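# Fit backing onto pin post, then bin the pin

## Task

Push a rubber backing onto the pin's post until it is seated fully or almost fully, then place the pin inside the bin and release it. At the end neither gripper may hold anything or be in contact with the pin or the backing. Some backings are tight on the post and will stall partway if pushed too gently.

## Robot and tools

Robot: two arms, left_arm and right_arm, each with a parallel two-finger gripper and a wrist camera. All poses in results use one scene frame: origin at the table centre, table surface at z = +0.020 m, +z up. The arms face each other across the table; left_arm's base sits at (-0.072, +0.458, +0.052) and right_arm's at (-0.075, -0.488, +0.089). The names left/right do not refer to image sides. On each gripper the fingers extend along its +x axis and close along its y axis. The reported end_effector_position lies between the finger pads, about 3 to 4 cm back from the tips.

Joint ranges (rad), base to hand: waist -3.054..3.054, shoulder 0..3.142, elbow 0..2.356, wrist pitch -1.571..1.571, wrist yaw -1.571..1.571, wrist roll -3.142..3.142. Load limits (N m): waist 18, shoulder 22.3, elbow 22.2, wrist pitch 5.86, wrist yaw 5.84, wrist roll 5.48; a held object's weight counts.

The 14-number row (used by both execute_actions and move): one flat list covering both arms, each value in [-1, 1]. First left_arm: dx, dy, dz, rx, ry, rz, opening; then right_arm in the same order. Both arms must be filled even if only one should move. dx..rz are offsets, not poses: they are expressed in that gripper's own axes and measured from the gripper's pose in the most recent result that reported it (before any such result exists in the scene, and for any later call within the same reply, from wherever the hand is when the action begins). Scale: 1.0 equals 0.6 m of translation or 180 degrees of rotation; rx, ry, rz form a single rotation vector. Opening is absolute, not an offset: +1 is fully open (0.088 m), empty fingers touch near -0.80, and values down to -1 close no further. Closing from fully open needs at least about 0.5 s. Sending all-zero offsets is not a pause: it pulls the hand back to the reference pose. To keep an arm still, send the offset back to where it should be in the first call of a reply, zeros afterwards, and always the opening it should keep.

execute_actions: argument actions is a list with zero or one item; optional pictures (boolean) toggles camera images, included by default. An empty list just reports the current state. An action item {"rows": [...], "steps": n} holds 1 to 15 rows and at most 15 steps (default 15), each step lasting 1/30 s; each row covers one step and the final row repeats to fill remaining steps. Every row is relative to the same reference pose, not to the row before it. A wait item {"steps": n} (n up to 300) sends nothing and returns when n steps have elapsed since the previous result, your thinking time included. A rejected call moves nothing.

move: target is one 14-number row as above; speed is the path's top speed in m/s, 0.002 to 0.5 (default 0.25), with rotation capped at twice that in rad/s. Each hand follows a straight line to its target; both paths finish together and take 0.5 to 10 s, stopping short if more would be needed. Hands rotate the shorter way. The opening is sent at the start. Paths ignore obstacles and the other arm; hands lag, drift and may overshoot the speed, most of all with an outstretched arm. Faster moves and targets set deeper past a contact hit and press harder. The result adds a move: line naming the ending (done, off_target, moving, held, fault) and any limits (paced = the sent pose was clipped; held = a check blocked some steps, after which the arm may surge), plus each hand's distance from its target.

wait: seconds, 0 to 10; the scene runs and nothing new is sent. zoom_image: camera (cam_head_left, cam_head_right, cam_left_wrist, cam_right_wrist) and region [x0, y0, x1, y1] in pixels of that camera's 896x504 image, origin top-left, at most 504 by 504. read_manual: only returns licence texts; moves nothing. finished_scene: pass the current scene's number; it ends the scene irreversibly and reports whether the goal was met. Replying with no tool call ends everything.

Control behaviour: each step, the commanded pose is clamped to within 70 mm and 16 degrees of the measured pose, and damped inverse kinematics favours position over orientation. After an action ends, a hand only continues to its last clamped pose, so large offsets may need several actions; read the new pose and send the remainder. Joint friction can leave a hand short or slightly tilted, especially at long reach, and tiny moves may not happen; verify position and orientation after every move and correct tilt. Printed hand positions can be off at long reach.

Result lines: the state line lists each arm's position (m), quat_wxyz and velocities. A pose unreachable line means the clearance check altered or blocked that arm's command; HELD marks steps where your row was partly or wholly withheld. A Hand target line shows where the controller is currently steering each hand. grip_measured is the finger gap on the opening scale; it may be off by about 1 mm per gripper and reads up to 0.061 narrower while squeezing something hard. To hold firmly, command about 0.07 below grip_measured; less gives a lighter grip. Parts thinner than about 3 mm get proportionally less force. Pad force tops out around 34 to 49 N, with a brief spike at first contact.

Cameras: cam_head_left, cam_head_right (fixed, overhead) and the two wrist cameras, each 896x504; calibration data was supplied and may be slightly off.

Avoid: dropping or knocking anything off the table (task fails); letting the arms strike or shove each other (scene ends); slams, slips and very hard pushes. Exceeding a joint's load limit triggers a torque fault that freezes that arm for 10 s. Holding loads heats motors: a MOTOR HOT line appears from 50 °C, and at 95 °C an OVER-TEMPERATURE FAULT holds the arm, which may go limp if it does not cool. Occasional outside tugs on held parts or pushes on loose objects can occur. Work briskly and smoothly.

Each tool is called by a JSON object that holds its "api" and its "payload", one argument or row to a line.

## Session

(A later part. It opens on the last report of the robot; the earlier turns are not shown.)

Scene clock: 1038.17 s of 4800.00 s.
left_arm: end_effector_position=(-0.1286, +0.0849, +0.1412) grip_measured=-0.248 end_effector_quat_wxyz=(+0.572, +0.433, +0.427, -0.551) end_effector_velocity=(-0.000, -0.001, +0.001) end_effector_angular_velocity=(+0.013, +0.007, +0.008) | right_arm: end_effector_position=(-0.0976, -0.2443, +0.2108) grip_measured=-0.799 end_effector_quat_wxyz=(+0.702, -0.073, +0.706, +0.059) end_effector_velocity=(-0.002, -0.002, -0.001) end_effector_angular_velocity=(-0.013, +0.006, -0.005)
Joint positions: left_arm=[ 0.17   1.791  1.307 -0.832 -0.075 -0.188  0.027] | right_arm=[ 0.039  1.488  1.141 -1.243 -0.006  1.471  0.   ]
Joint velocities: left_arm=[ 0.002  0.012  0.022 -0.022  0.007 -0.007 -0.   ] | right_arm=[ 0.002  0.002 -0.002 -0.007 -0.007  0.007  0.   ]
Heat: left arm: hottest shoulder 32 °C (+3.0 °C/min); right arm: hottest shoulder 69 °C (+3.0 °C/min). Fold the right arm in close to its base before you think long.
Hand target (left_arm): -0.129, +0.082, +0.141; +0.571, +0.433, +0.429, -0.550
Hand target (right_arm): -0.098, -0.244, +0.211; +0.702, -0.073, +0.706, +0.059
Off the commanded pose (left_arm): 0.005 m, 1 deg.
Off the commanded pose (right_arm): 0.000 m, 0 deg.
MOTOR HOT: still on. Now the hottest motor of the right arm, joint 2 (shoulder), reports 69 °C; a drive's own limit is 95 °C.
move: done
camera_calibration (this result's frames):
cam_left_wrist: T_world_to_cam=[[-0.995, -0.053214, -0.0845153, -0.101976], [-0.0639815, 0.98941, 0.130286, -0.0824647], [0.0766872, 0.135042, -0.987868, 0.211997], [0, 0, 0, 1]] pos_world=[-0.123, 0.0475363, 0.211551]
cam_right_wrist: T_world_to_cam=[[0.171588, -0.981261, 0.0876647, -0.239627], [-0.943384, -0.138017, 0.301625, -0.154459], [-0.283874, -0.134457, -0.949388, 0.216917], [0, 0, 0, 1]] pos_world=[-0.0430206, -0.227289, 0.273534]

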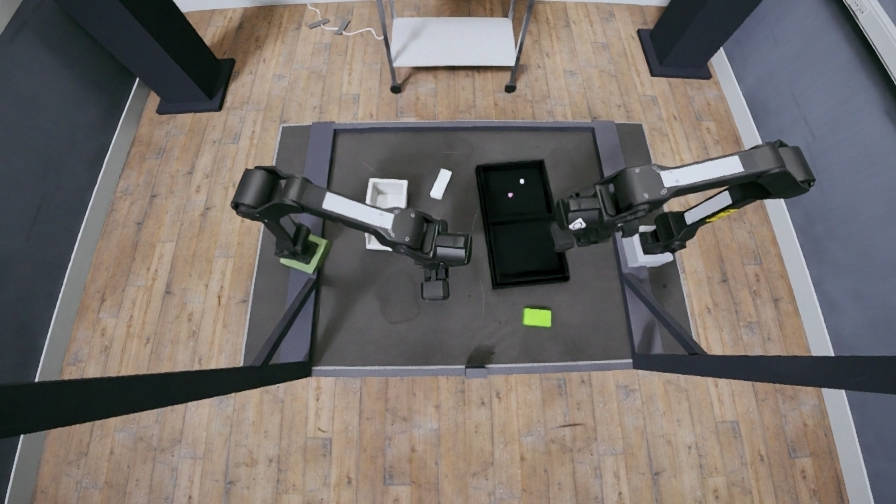

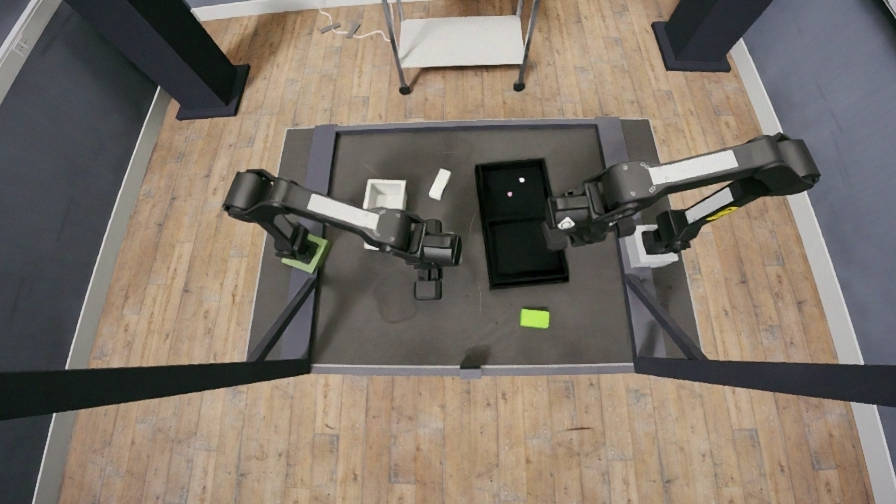

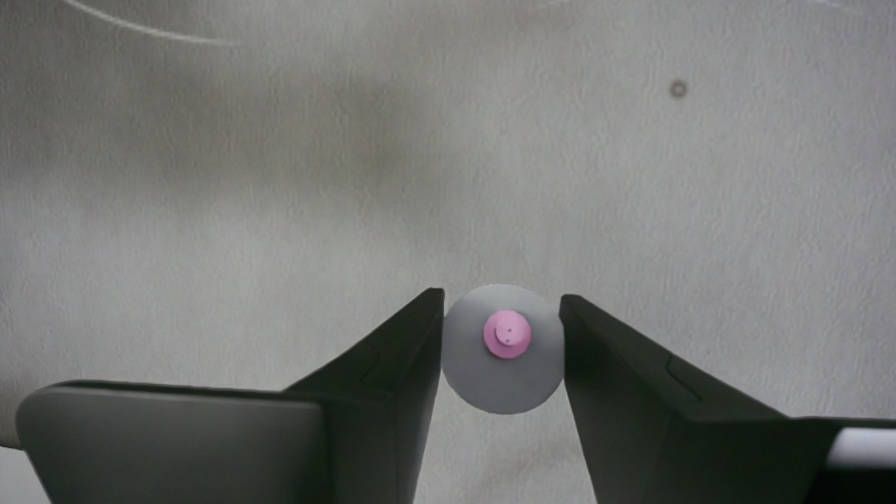

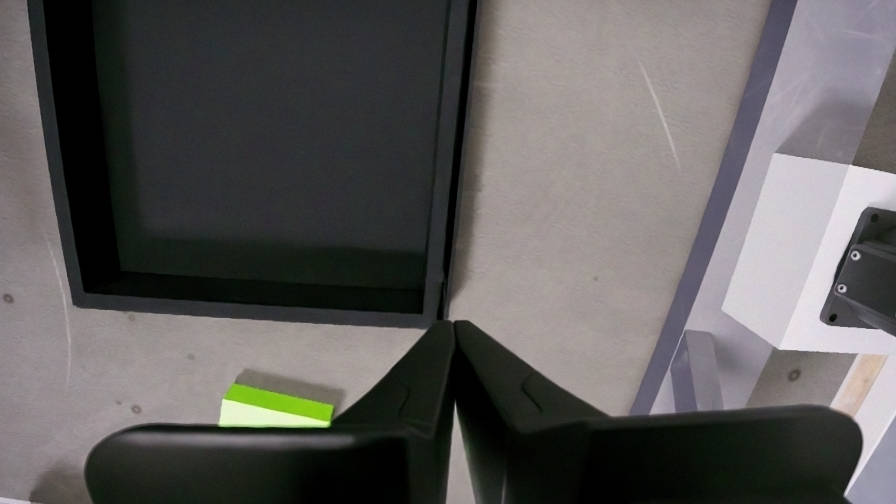

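{"api": "execute_actions", "payload": {
  "actions": []
}}

Scene clock: 1049.50 s of 4800.00 s.
left_arm: end_effector_position=(-0.1286, +0.0850, +0.1412) grip_measured=-0.248 end_effector_quat_wxyz=(+0.571, +0.433, +0.428, -0.550) end_effector_velocity=(+0.001, +0.005, -0.001) end_effector_angular_velocity=(+0.020, -0.009, +0.006) | right_arm: end_effector_position=(-0.0976, -0.2443, +0.2108) grip_measured=-0.799 end_effector_quat_wxyz=(+0.702, -0.073, +0.706, +0.059) end_effector_velocity=(-0.000, -0.003, -0.001) end_effector_angular_velocity=(-0.013, +0.007, +0.019)
Joint positions: left_arm=[ 0.17   1.793  1.309 -0.835 -0.074 -0.188  0.027] | right_arm=[ 0.039  1.488  1.141 -1.243 -0.006  1.471  0.   ]
Joint velocities: left_arm=[-0.002 -0.002 -0.002 -0.022 -0.007 -0.007 -0.   ] | right_arm=[-0.002 -0.002 -0.007 -0.007 -0.007 -0.022  0.   ]
Heat: left arm: hottest shoulder 31 °C (+2.0 °C/min); right arm: hottest shoulder 64 °C (-4.0 °C/min). Fold the right arm in close to its base before you think long.
Hand target (left_arm): -0.129, +0.082, +0.141; +0.571, +0.433, +0.429, -0.550
Hand target (right_arm): -0.098, -0.244, +0.211; +0.702, -0.073, +0.706, +0.059
Off the commanded pose (left_arm): 0.005 m, 1 deg.
Off the commanded pose (right_arm): 0.000 m, 0 deg.
MOTOR HOT: still on. Now the hottest motor of the right arm, joint 2 (shoulder), reports 64 °C; a drive's own limit is 95 °C.
Steps of this call (steps 1 to 90: nothing new was sent; then 8.33 s passed at rest). Readings (end_effector_position):
1: left_arm (-0.1286, +0.0849, +0.1413) | right_arm (-0.0976, -0.2443, +0.2108)
2: left_arm (-0.1286, +0.0849, +0.1413) | right_arm (-0.0976, -0.2443, +0.2108)
4: left_arm (-0.1286, +0.0849, +0.1412) | right_arm (-0.0976, -0.2443, +0.2108)
8: left_arm (-0.1286, +0.0849, +0.1412) | right_arm (-0.0976, -0.2443, +0.2108)
90: the state above
camera_calibration (this result's frames):
cam_left_wrist: T_world_to_cam=[[-0.995001, -0.052923, -0.0846867, -0.102025], [-0.0638935, 0.989111, 0.132576, -0.0828016], [0.0767483, 0.137324, -0.987548, 0.211733], [0, 0, 0, 1]] pos_world=[-0.123056, 0.0474245, 0.211433]
cam_right_wrist: T_world_to_cam=[[0.171588, -0.981261, 0.0876647, -0.239627], [-0.943384, -0.138017, 0.301625, -0.154459], [-0.283874, -0.134457, -0.949388, 0.216917], [0, 0, 0, 1]] pos_world=[-0.0430206, -0.227289, 0.273534]

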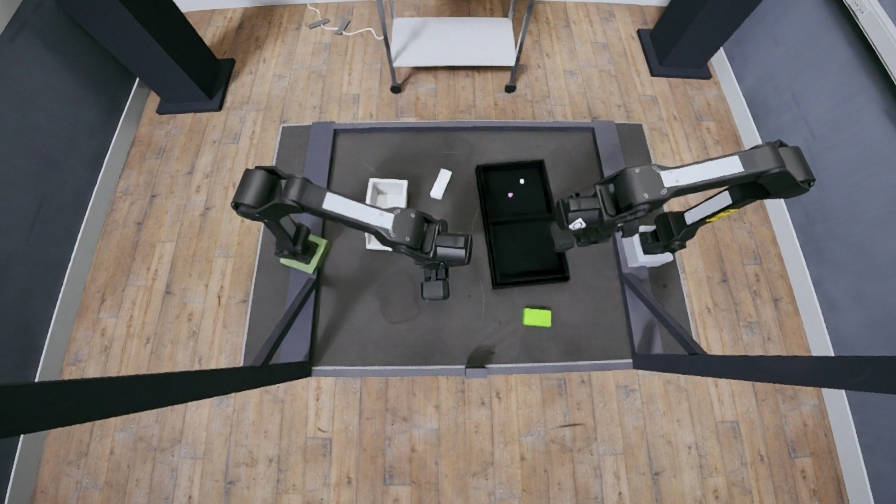

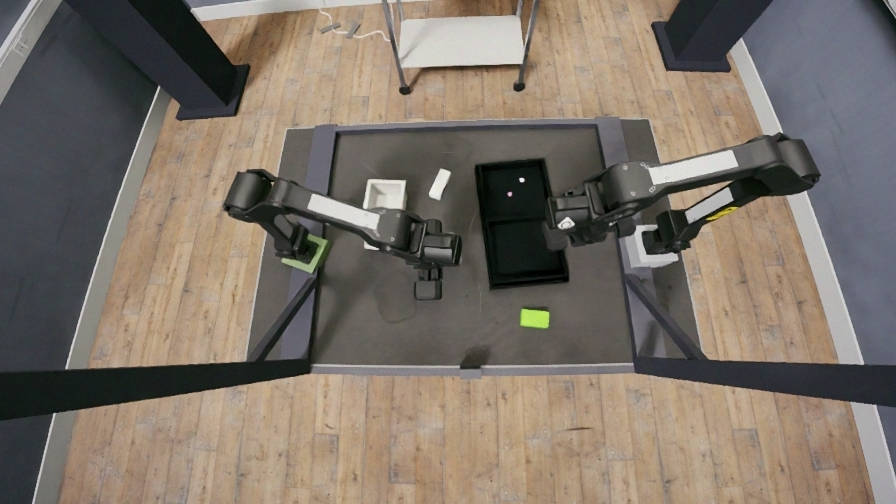

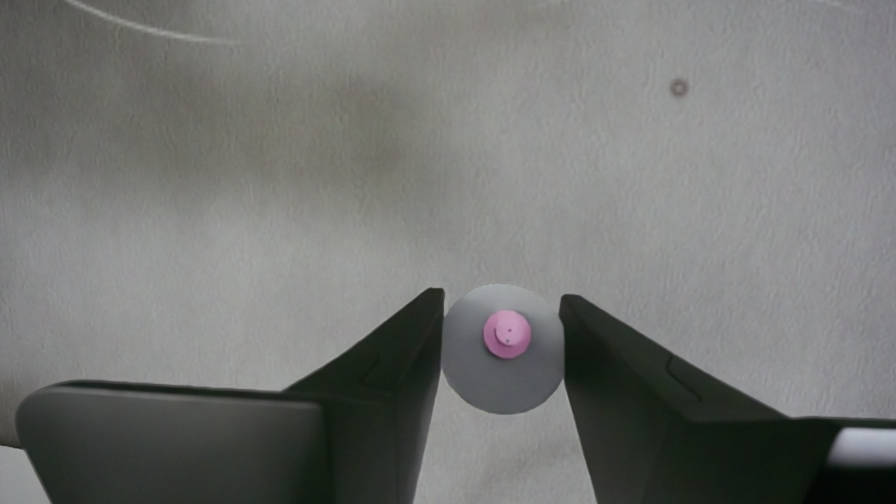

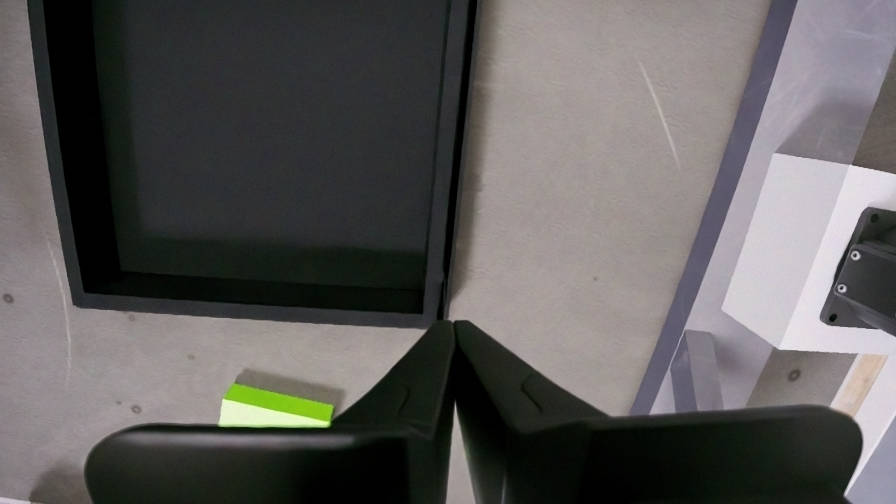

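{"api": "move", "payload": {
  "target": [0.128,0,-0.034,0,0,0,-0.35,0,0,0,0,0,0,-0.8],
  "speed": 0.08
}}

{"api": "move", "payload": {
  "target": [0.012,0,-0.003,0,0,0,-0.35,0,0,0,0,0,0,-0.8],
  "speed": 0.02
}}

Scene clock: 1056.67 s of 4800.00 s.
left_arm: end_effector_position=(-0.1291, +0.0782, +0.0740) grip_measured=-0.248 end_effector_quat_wxyz=(+0.577, +0.422, +0.421, -0.558) end_effector_velocity=(+0.001, +0.002, -0.002) end_effector_angular_velocity=(+0.001, -0.001, +0.021) | right_arm: end_effector_position=(-0.0976, -0.2443, +0.2108) grip_measured=-0.799 end_effector_quat_wxyz=(+0.702, -0.073, +0.706, +0.059) end_effector_velocity=(-0.000, -0.003, -0.001) end_effector_angular_velocity=(-0.013, +0.006, +0.005)
Joint positions: left_arm=[ 0.172  1.889  1.139 -0.535 -0.073 -0.188  0.027] | right_arm=[ 0.039  1.488  1.141 -1.243 -0.006  1.471  0.   ]
Joint velocities: left_arm=[-0.002 -0.002 -0.012  0.007 -0.007 -0.022 -0.   ] | right_arm=[-0.002 -0.002 -0.007 -0.007 -0.007 -0.007  0.   ]
Heat: left arm: hottest shoulder 31 °C (+1.0 °C/min); right arm: hottest shoulder 61 °C (-7.0 °C/min). Fold the right arm in close to its base before you think long.
Hand target (left_arm): -0.127, +0.085, +0.062; +0.571, +0.433, +0.428, -0.550
Hand target (right_arm): -0.098, -0.244, +0.211; +0.702, -0.073, +0.706, +0.059
Off the commanded pose (left_arm): 0.014 m, 2 deg.
Off the commanded pose (right_arm): 0.000 m, 0 deg.
MOTOR HOT: still on. Now the hottest motor of the right arm, joint 2 (shoulder), reports 61 °C; a drive's own limit is 95 °C.
After step 90, 2.80 s passed at rest.
move: off_target (left_arm)
camera_calibration (this result's frames):
cam_left_wrist: T_world_to_cam=[[-0.995455, -0.0575052, -0.0759052, -0.108959], [-0.0650412, 0.992772, 0.100864, -0.0652583], [0.0695564, 0.105343, -0.992, 0.148197], [0, 0, 0, 1]] pos_world=[-0.123016, 0.0429094, 0.145324]
cam_right_wrist: T_world_to_cam=[[0.171588, -0.981261, 0.0876647, -0.239627], [-0.943384, -0.138017, 0.301625, -0.154459], [-0.283874, -0.134457, -0.949388, 0.216917], [0, 0, 0, 1]] pos_world=[-0.0430206, -0.227289, 0.273534]

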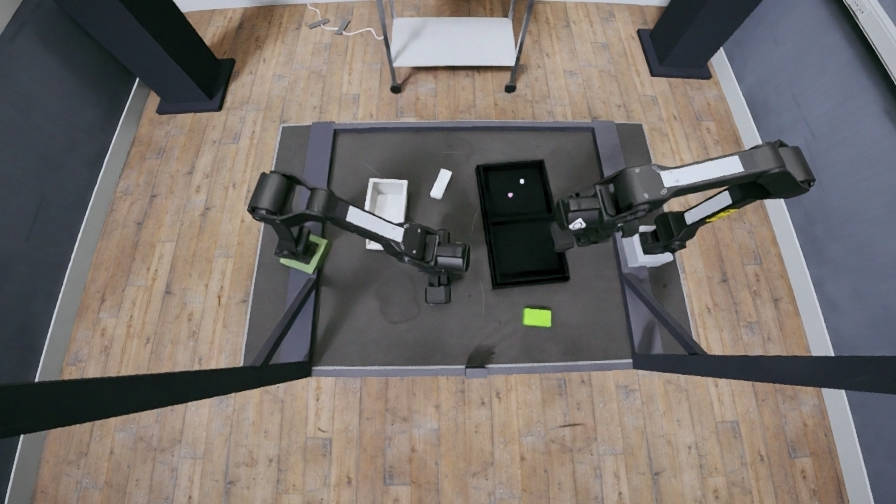

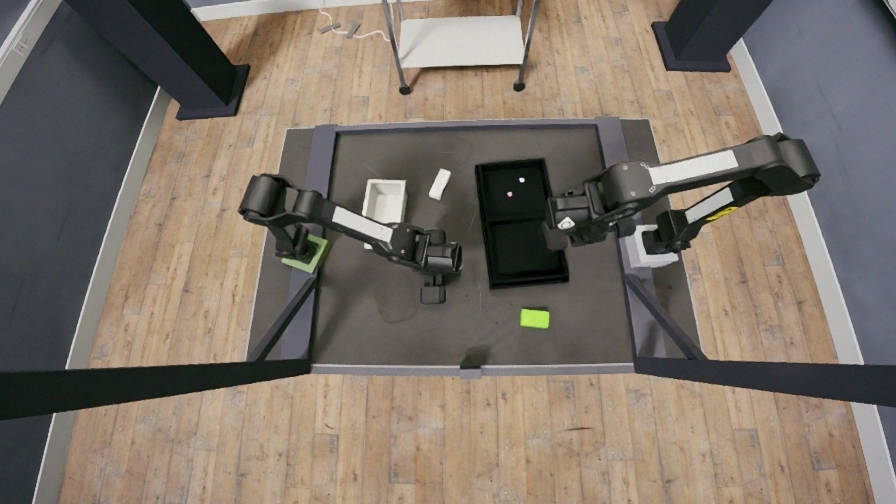

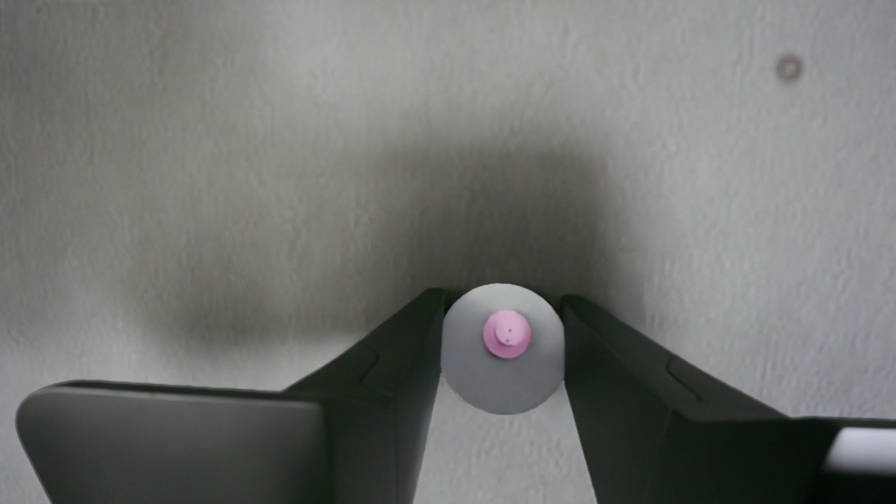

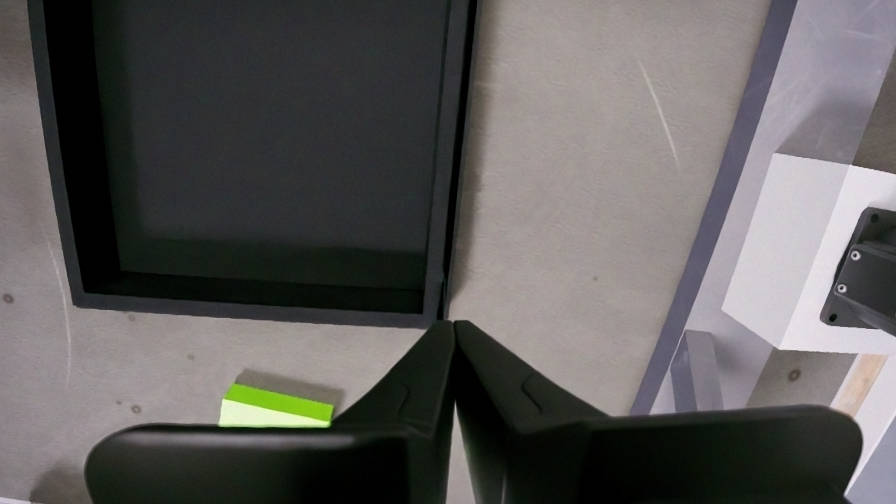

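Scene clock: 1057.37 s of 4800.00 s.
left_arm: end_effector_position=(-0.1300, +0.0735, +0.0751) grip_measured=-0.248 end_effector_quat_wxyz=(+0.581, +0.414, +0.416, -0.563) end_effector_velocity=(+0.002, -0.001, +0.001) end_effector_angular_velocity=(-0.011, -0.017, +0.011) | right_arm: end_effector_position=(-0.0976, -0.2443, +0.2108) grip_measured=-0.799 end_effector_quat_wxyz=(+0.702, -0.073, +0.706, +0.059) end_effector_velocity=(-0.000, -0.006, +0.001) end_effector_angular_velocity=(-0.018, +0.006, +0.005)
Joint positions: left_arm=[ 0.172  1.89   1.139 -0.512 -0.073 -0.188  0.027] | right_arm=[ 0.039  1.488  1.141 -1.243 -0.006  1.471  0.   ]
Joint velocities: left_arm=[-0.002 -0.002 -0.002  0.007 -0.022 -0.007 -0.   ] | right_arm=[-0.002 -0.007 -0.002 -0.022 -0.007 -0.007  0.   ]
Heat: left arm: hottest shoulder 31 °C (+1.0 °C/min); right arm: hottest shoulder 61 °C (-7.0 °C/min). Fold the right arm in close to its base before you think long.
Hand target (left_arm): -0.129, +0.078, +0.067; +0.577, +0.422, +0.422, -0.558
Hand target (right_arm): -0.098, -0.244, +0.211; +0.702, -0.073, +0.706, +0.059
Off the commanded pose (left_arm): 0.010 m, 1 deg.
Off the commanded pose (right_arm): 0.000 m, 0 deg.
MOTOR HOT: still on. Now the hottest motor of the right arm, joint 2 (shoulder), reports 61 °C; a drive's own limit is 95 °C.
move: off_target (left_arm)
camera_calibration (this result's frames):
cam_left_wrist: T_world_to_cam=[[-0.995749, -0.059128, -0.0706304, -0.110296], [-0.0646812, 0.994765, 0.079112, -0.0592628], [0.0655829, 0.0833441, -0.99436, 0.151132], [0, 0, 0, 1]] pos_world=[-0.123572, 0.0398351, 0.147177]
cam_right_wrist: T_world_to_cam=[[0.171588, -0.981261, 0.0876647, -0.239627], [-0.943384, -0.138017, 0.301625, -0.154459], [-0.283874, -0.134457, -0.949388, 0.216917], [0, 0, 0, 1]] pos_world=[-0.0430206, -0.227289, 0.273534]

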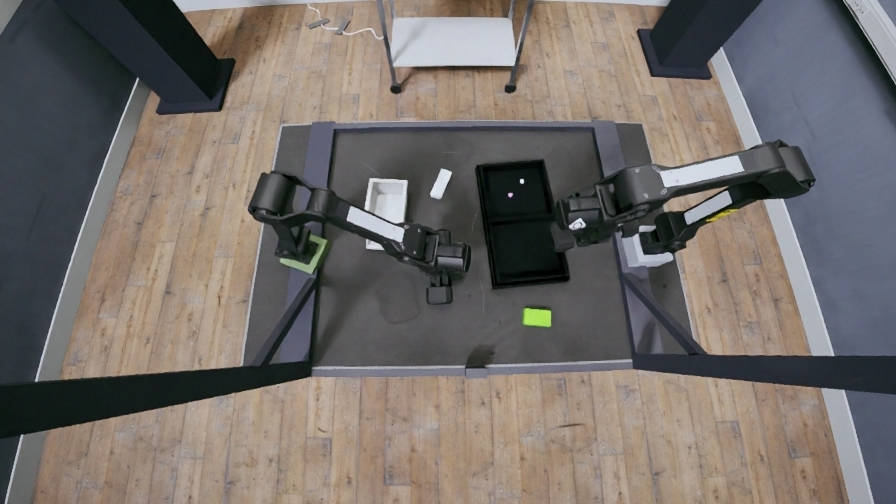

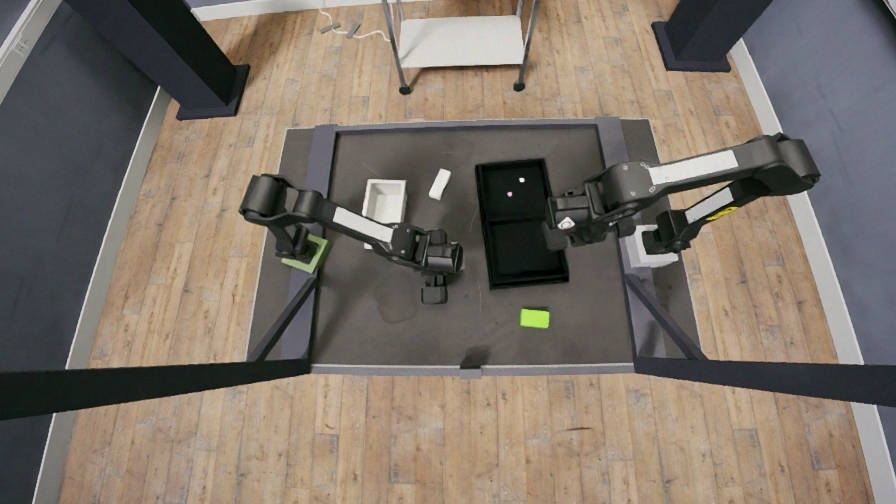

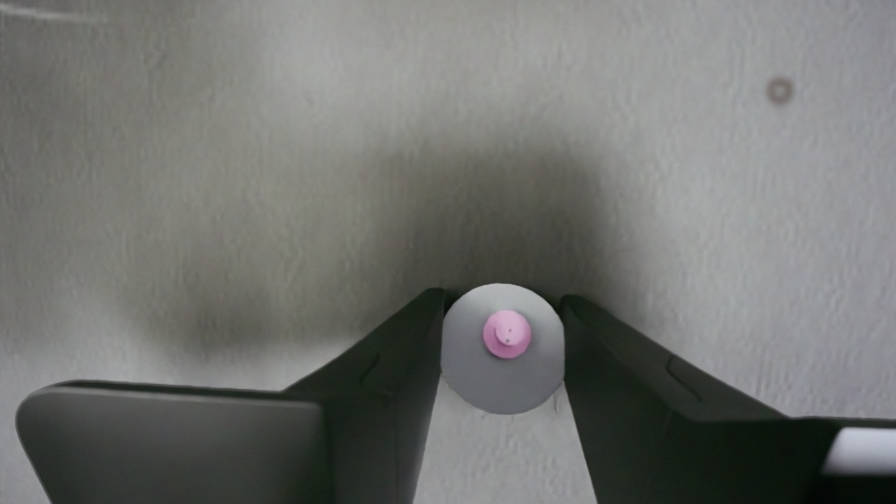

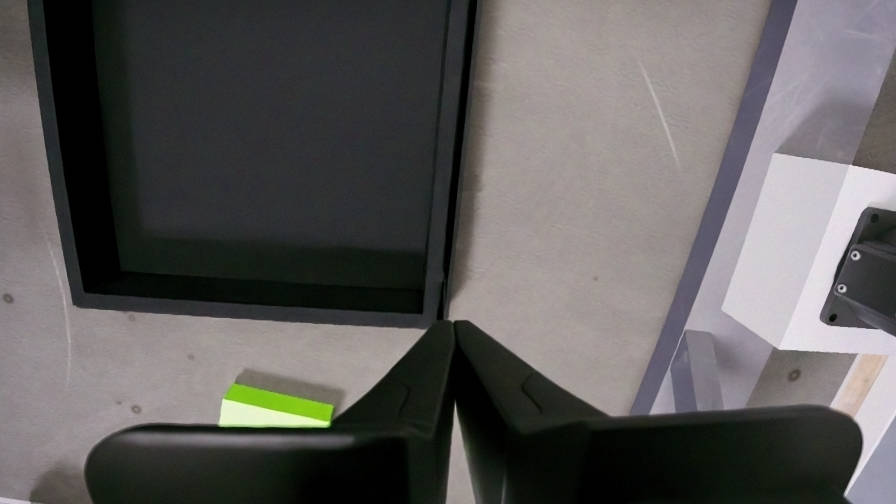

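{"api": "move", "payload": {
  "target": [0.025,0,-0.015,0,0.01,0,-0.35,0,0,0,0,0,0,-0.8],
  "speed": 0.02
}}

Scene clock: 1060.00 s of 4800.00 s.
left_arm: end_effector_position=(-0.1308, +0.0708, +0.0726) grip_measured=-0.248 end_effector_quat_wxyz=(+0.582, +0.411, +0.415, -0.566) end_effector_velocity=(-0.000, -0.002, -0.001) end_effector_angular_velocity=(-0.013, -0.002, +0.007) | right_arm: end_effector_position=(-0.0976, -0.2443, +0.2108) grip_measured=-0.799 end_effector_quat_wxyz=(+0.702, -0.073, +0.706, +0.059) end_effector_velocity=(-0.000, -0.003, -0.001) end_effector_angular_velocity=(-0.013, +0.006, -0.010)
Joint positions: left_arm=[ 0.172  1.9    1.138 -0.494 -0.071 -0.188  0.027] | right_arm=[ 0.039  1.488  1.141 -1.243 -0.006  1.471  0.   ]
Joint velocities: left_arm=[-0.002  0.002 -0.007  0.022 -0.007 -0.007 -0.   ] | right_arm=[-0.002 -0.002 -0.007 -0.007 -0.007  0.007  0.   ]
Heat: left arm: hottest shoulder 31 °C (+1.0 °C/min); right arm: hottest shoulder 60 °C (-8.1 °C/min). Fold the right arm in close to its base before you think long.
Hand target (left_arm): -0.130, +0.078, +0.059; +0.575, +0.423, +0.425, -0.557
Hand target (right_arm): -0.098, -0.244, +0.211; +0.702, -0.073, +0.706, +0.059
Off the commanded pose (left_arm): 0.016 m, 2 deg.
Off the commanded pose (right_arm): 0.000 m, 0 deg.
MOTOR HOT: still on. Now the hottest motor of the right arm, joint 2 (shoulder), reports 60 °C; a drive's own limit is 95 °C.
move: off_target (left_arm)
camera_calibration (this result's frames):
cam_left_wrist: T_world_to_cam=[[-0.996004, -0.0590662, -0.0669862, -0.111712], [-0.0638573, 0.995373, 0.0717948, -0.0558138], [0.0624356, 0.0757855, -0.995167, 0.149143], [0, 0, 0, 1]] pos_world=[-0.124142, 0.0376542, 0.144946]
cam_right_wrist: T_world_to_cam=[[0.171588, -0.981261, 0.0876647, -0.239627], [-0.943384, -0.138017, 0.301625, -0.154459], [-0.283874, -0.134457, -0.949388, 0.216917], [0, 0, 0, 1]] pos_world=[-0.0430206, -0.227289, 0.273534]

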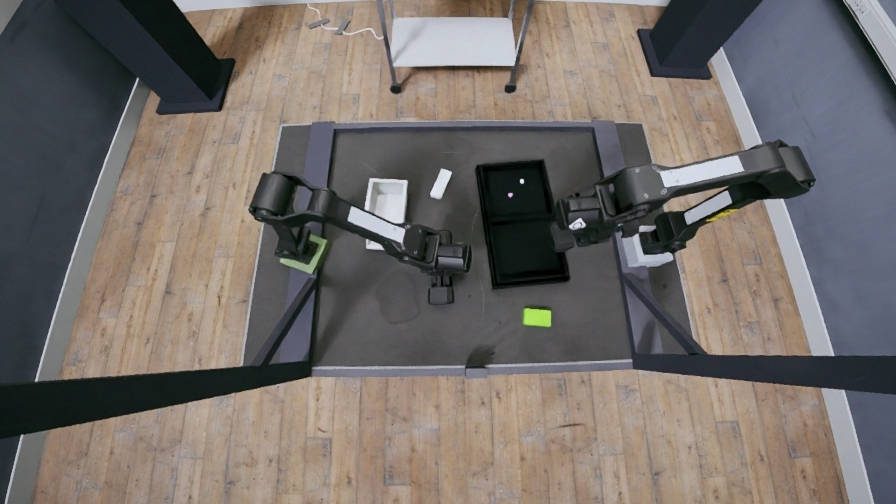

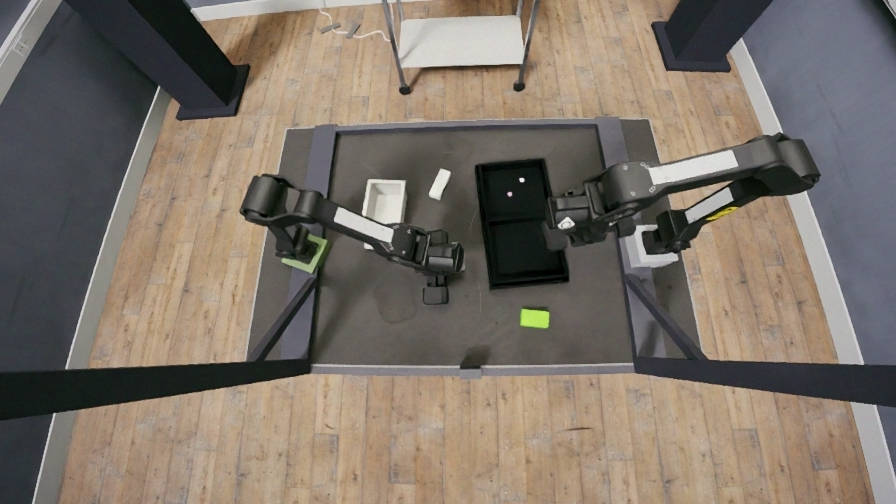

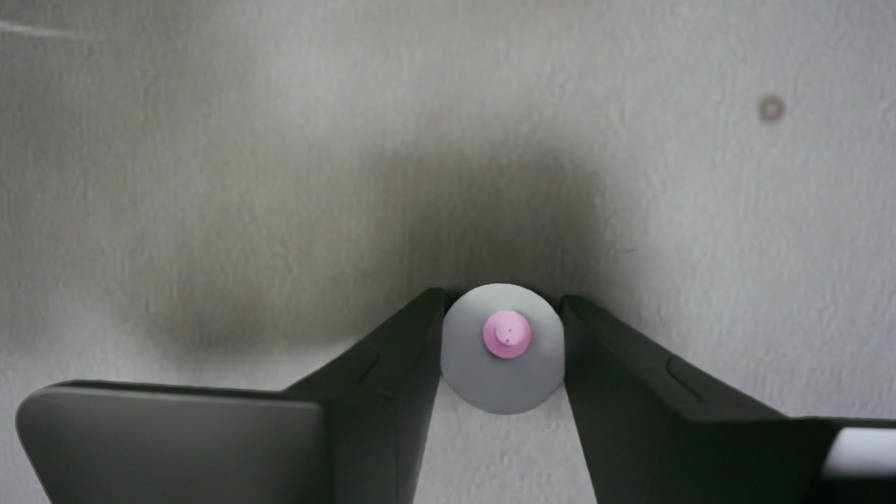

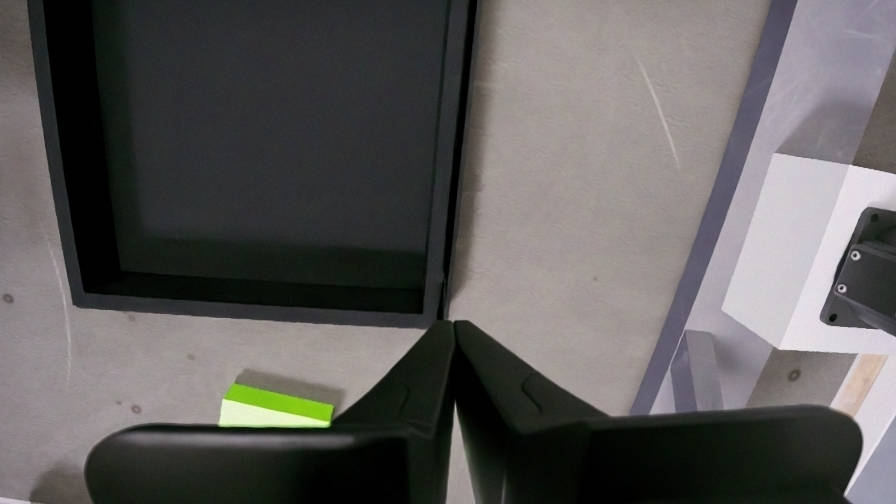

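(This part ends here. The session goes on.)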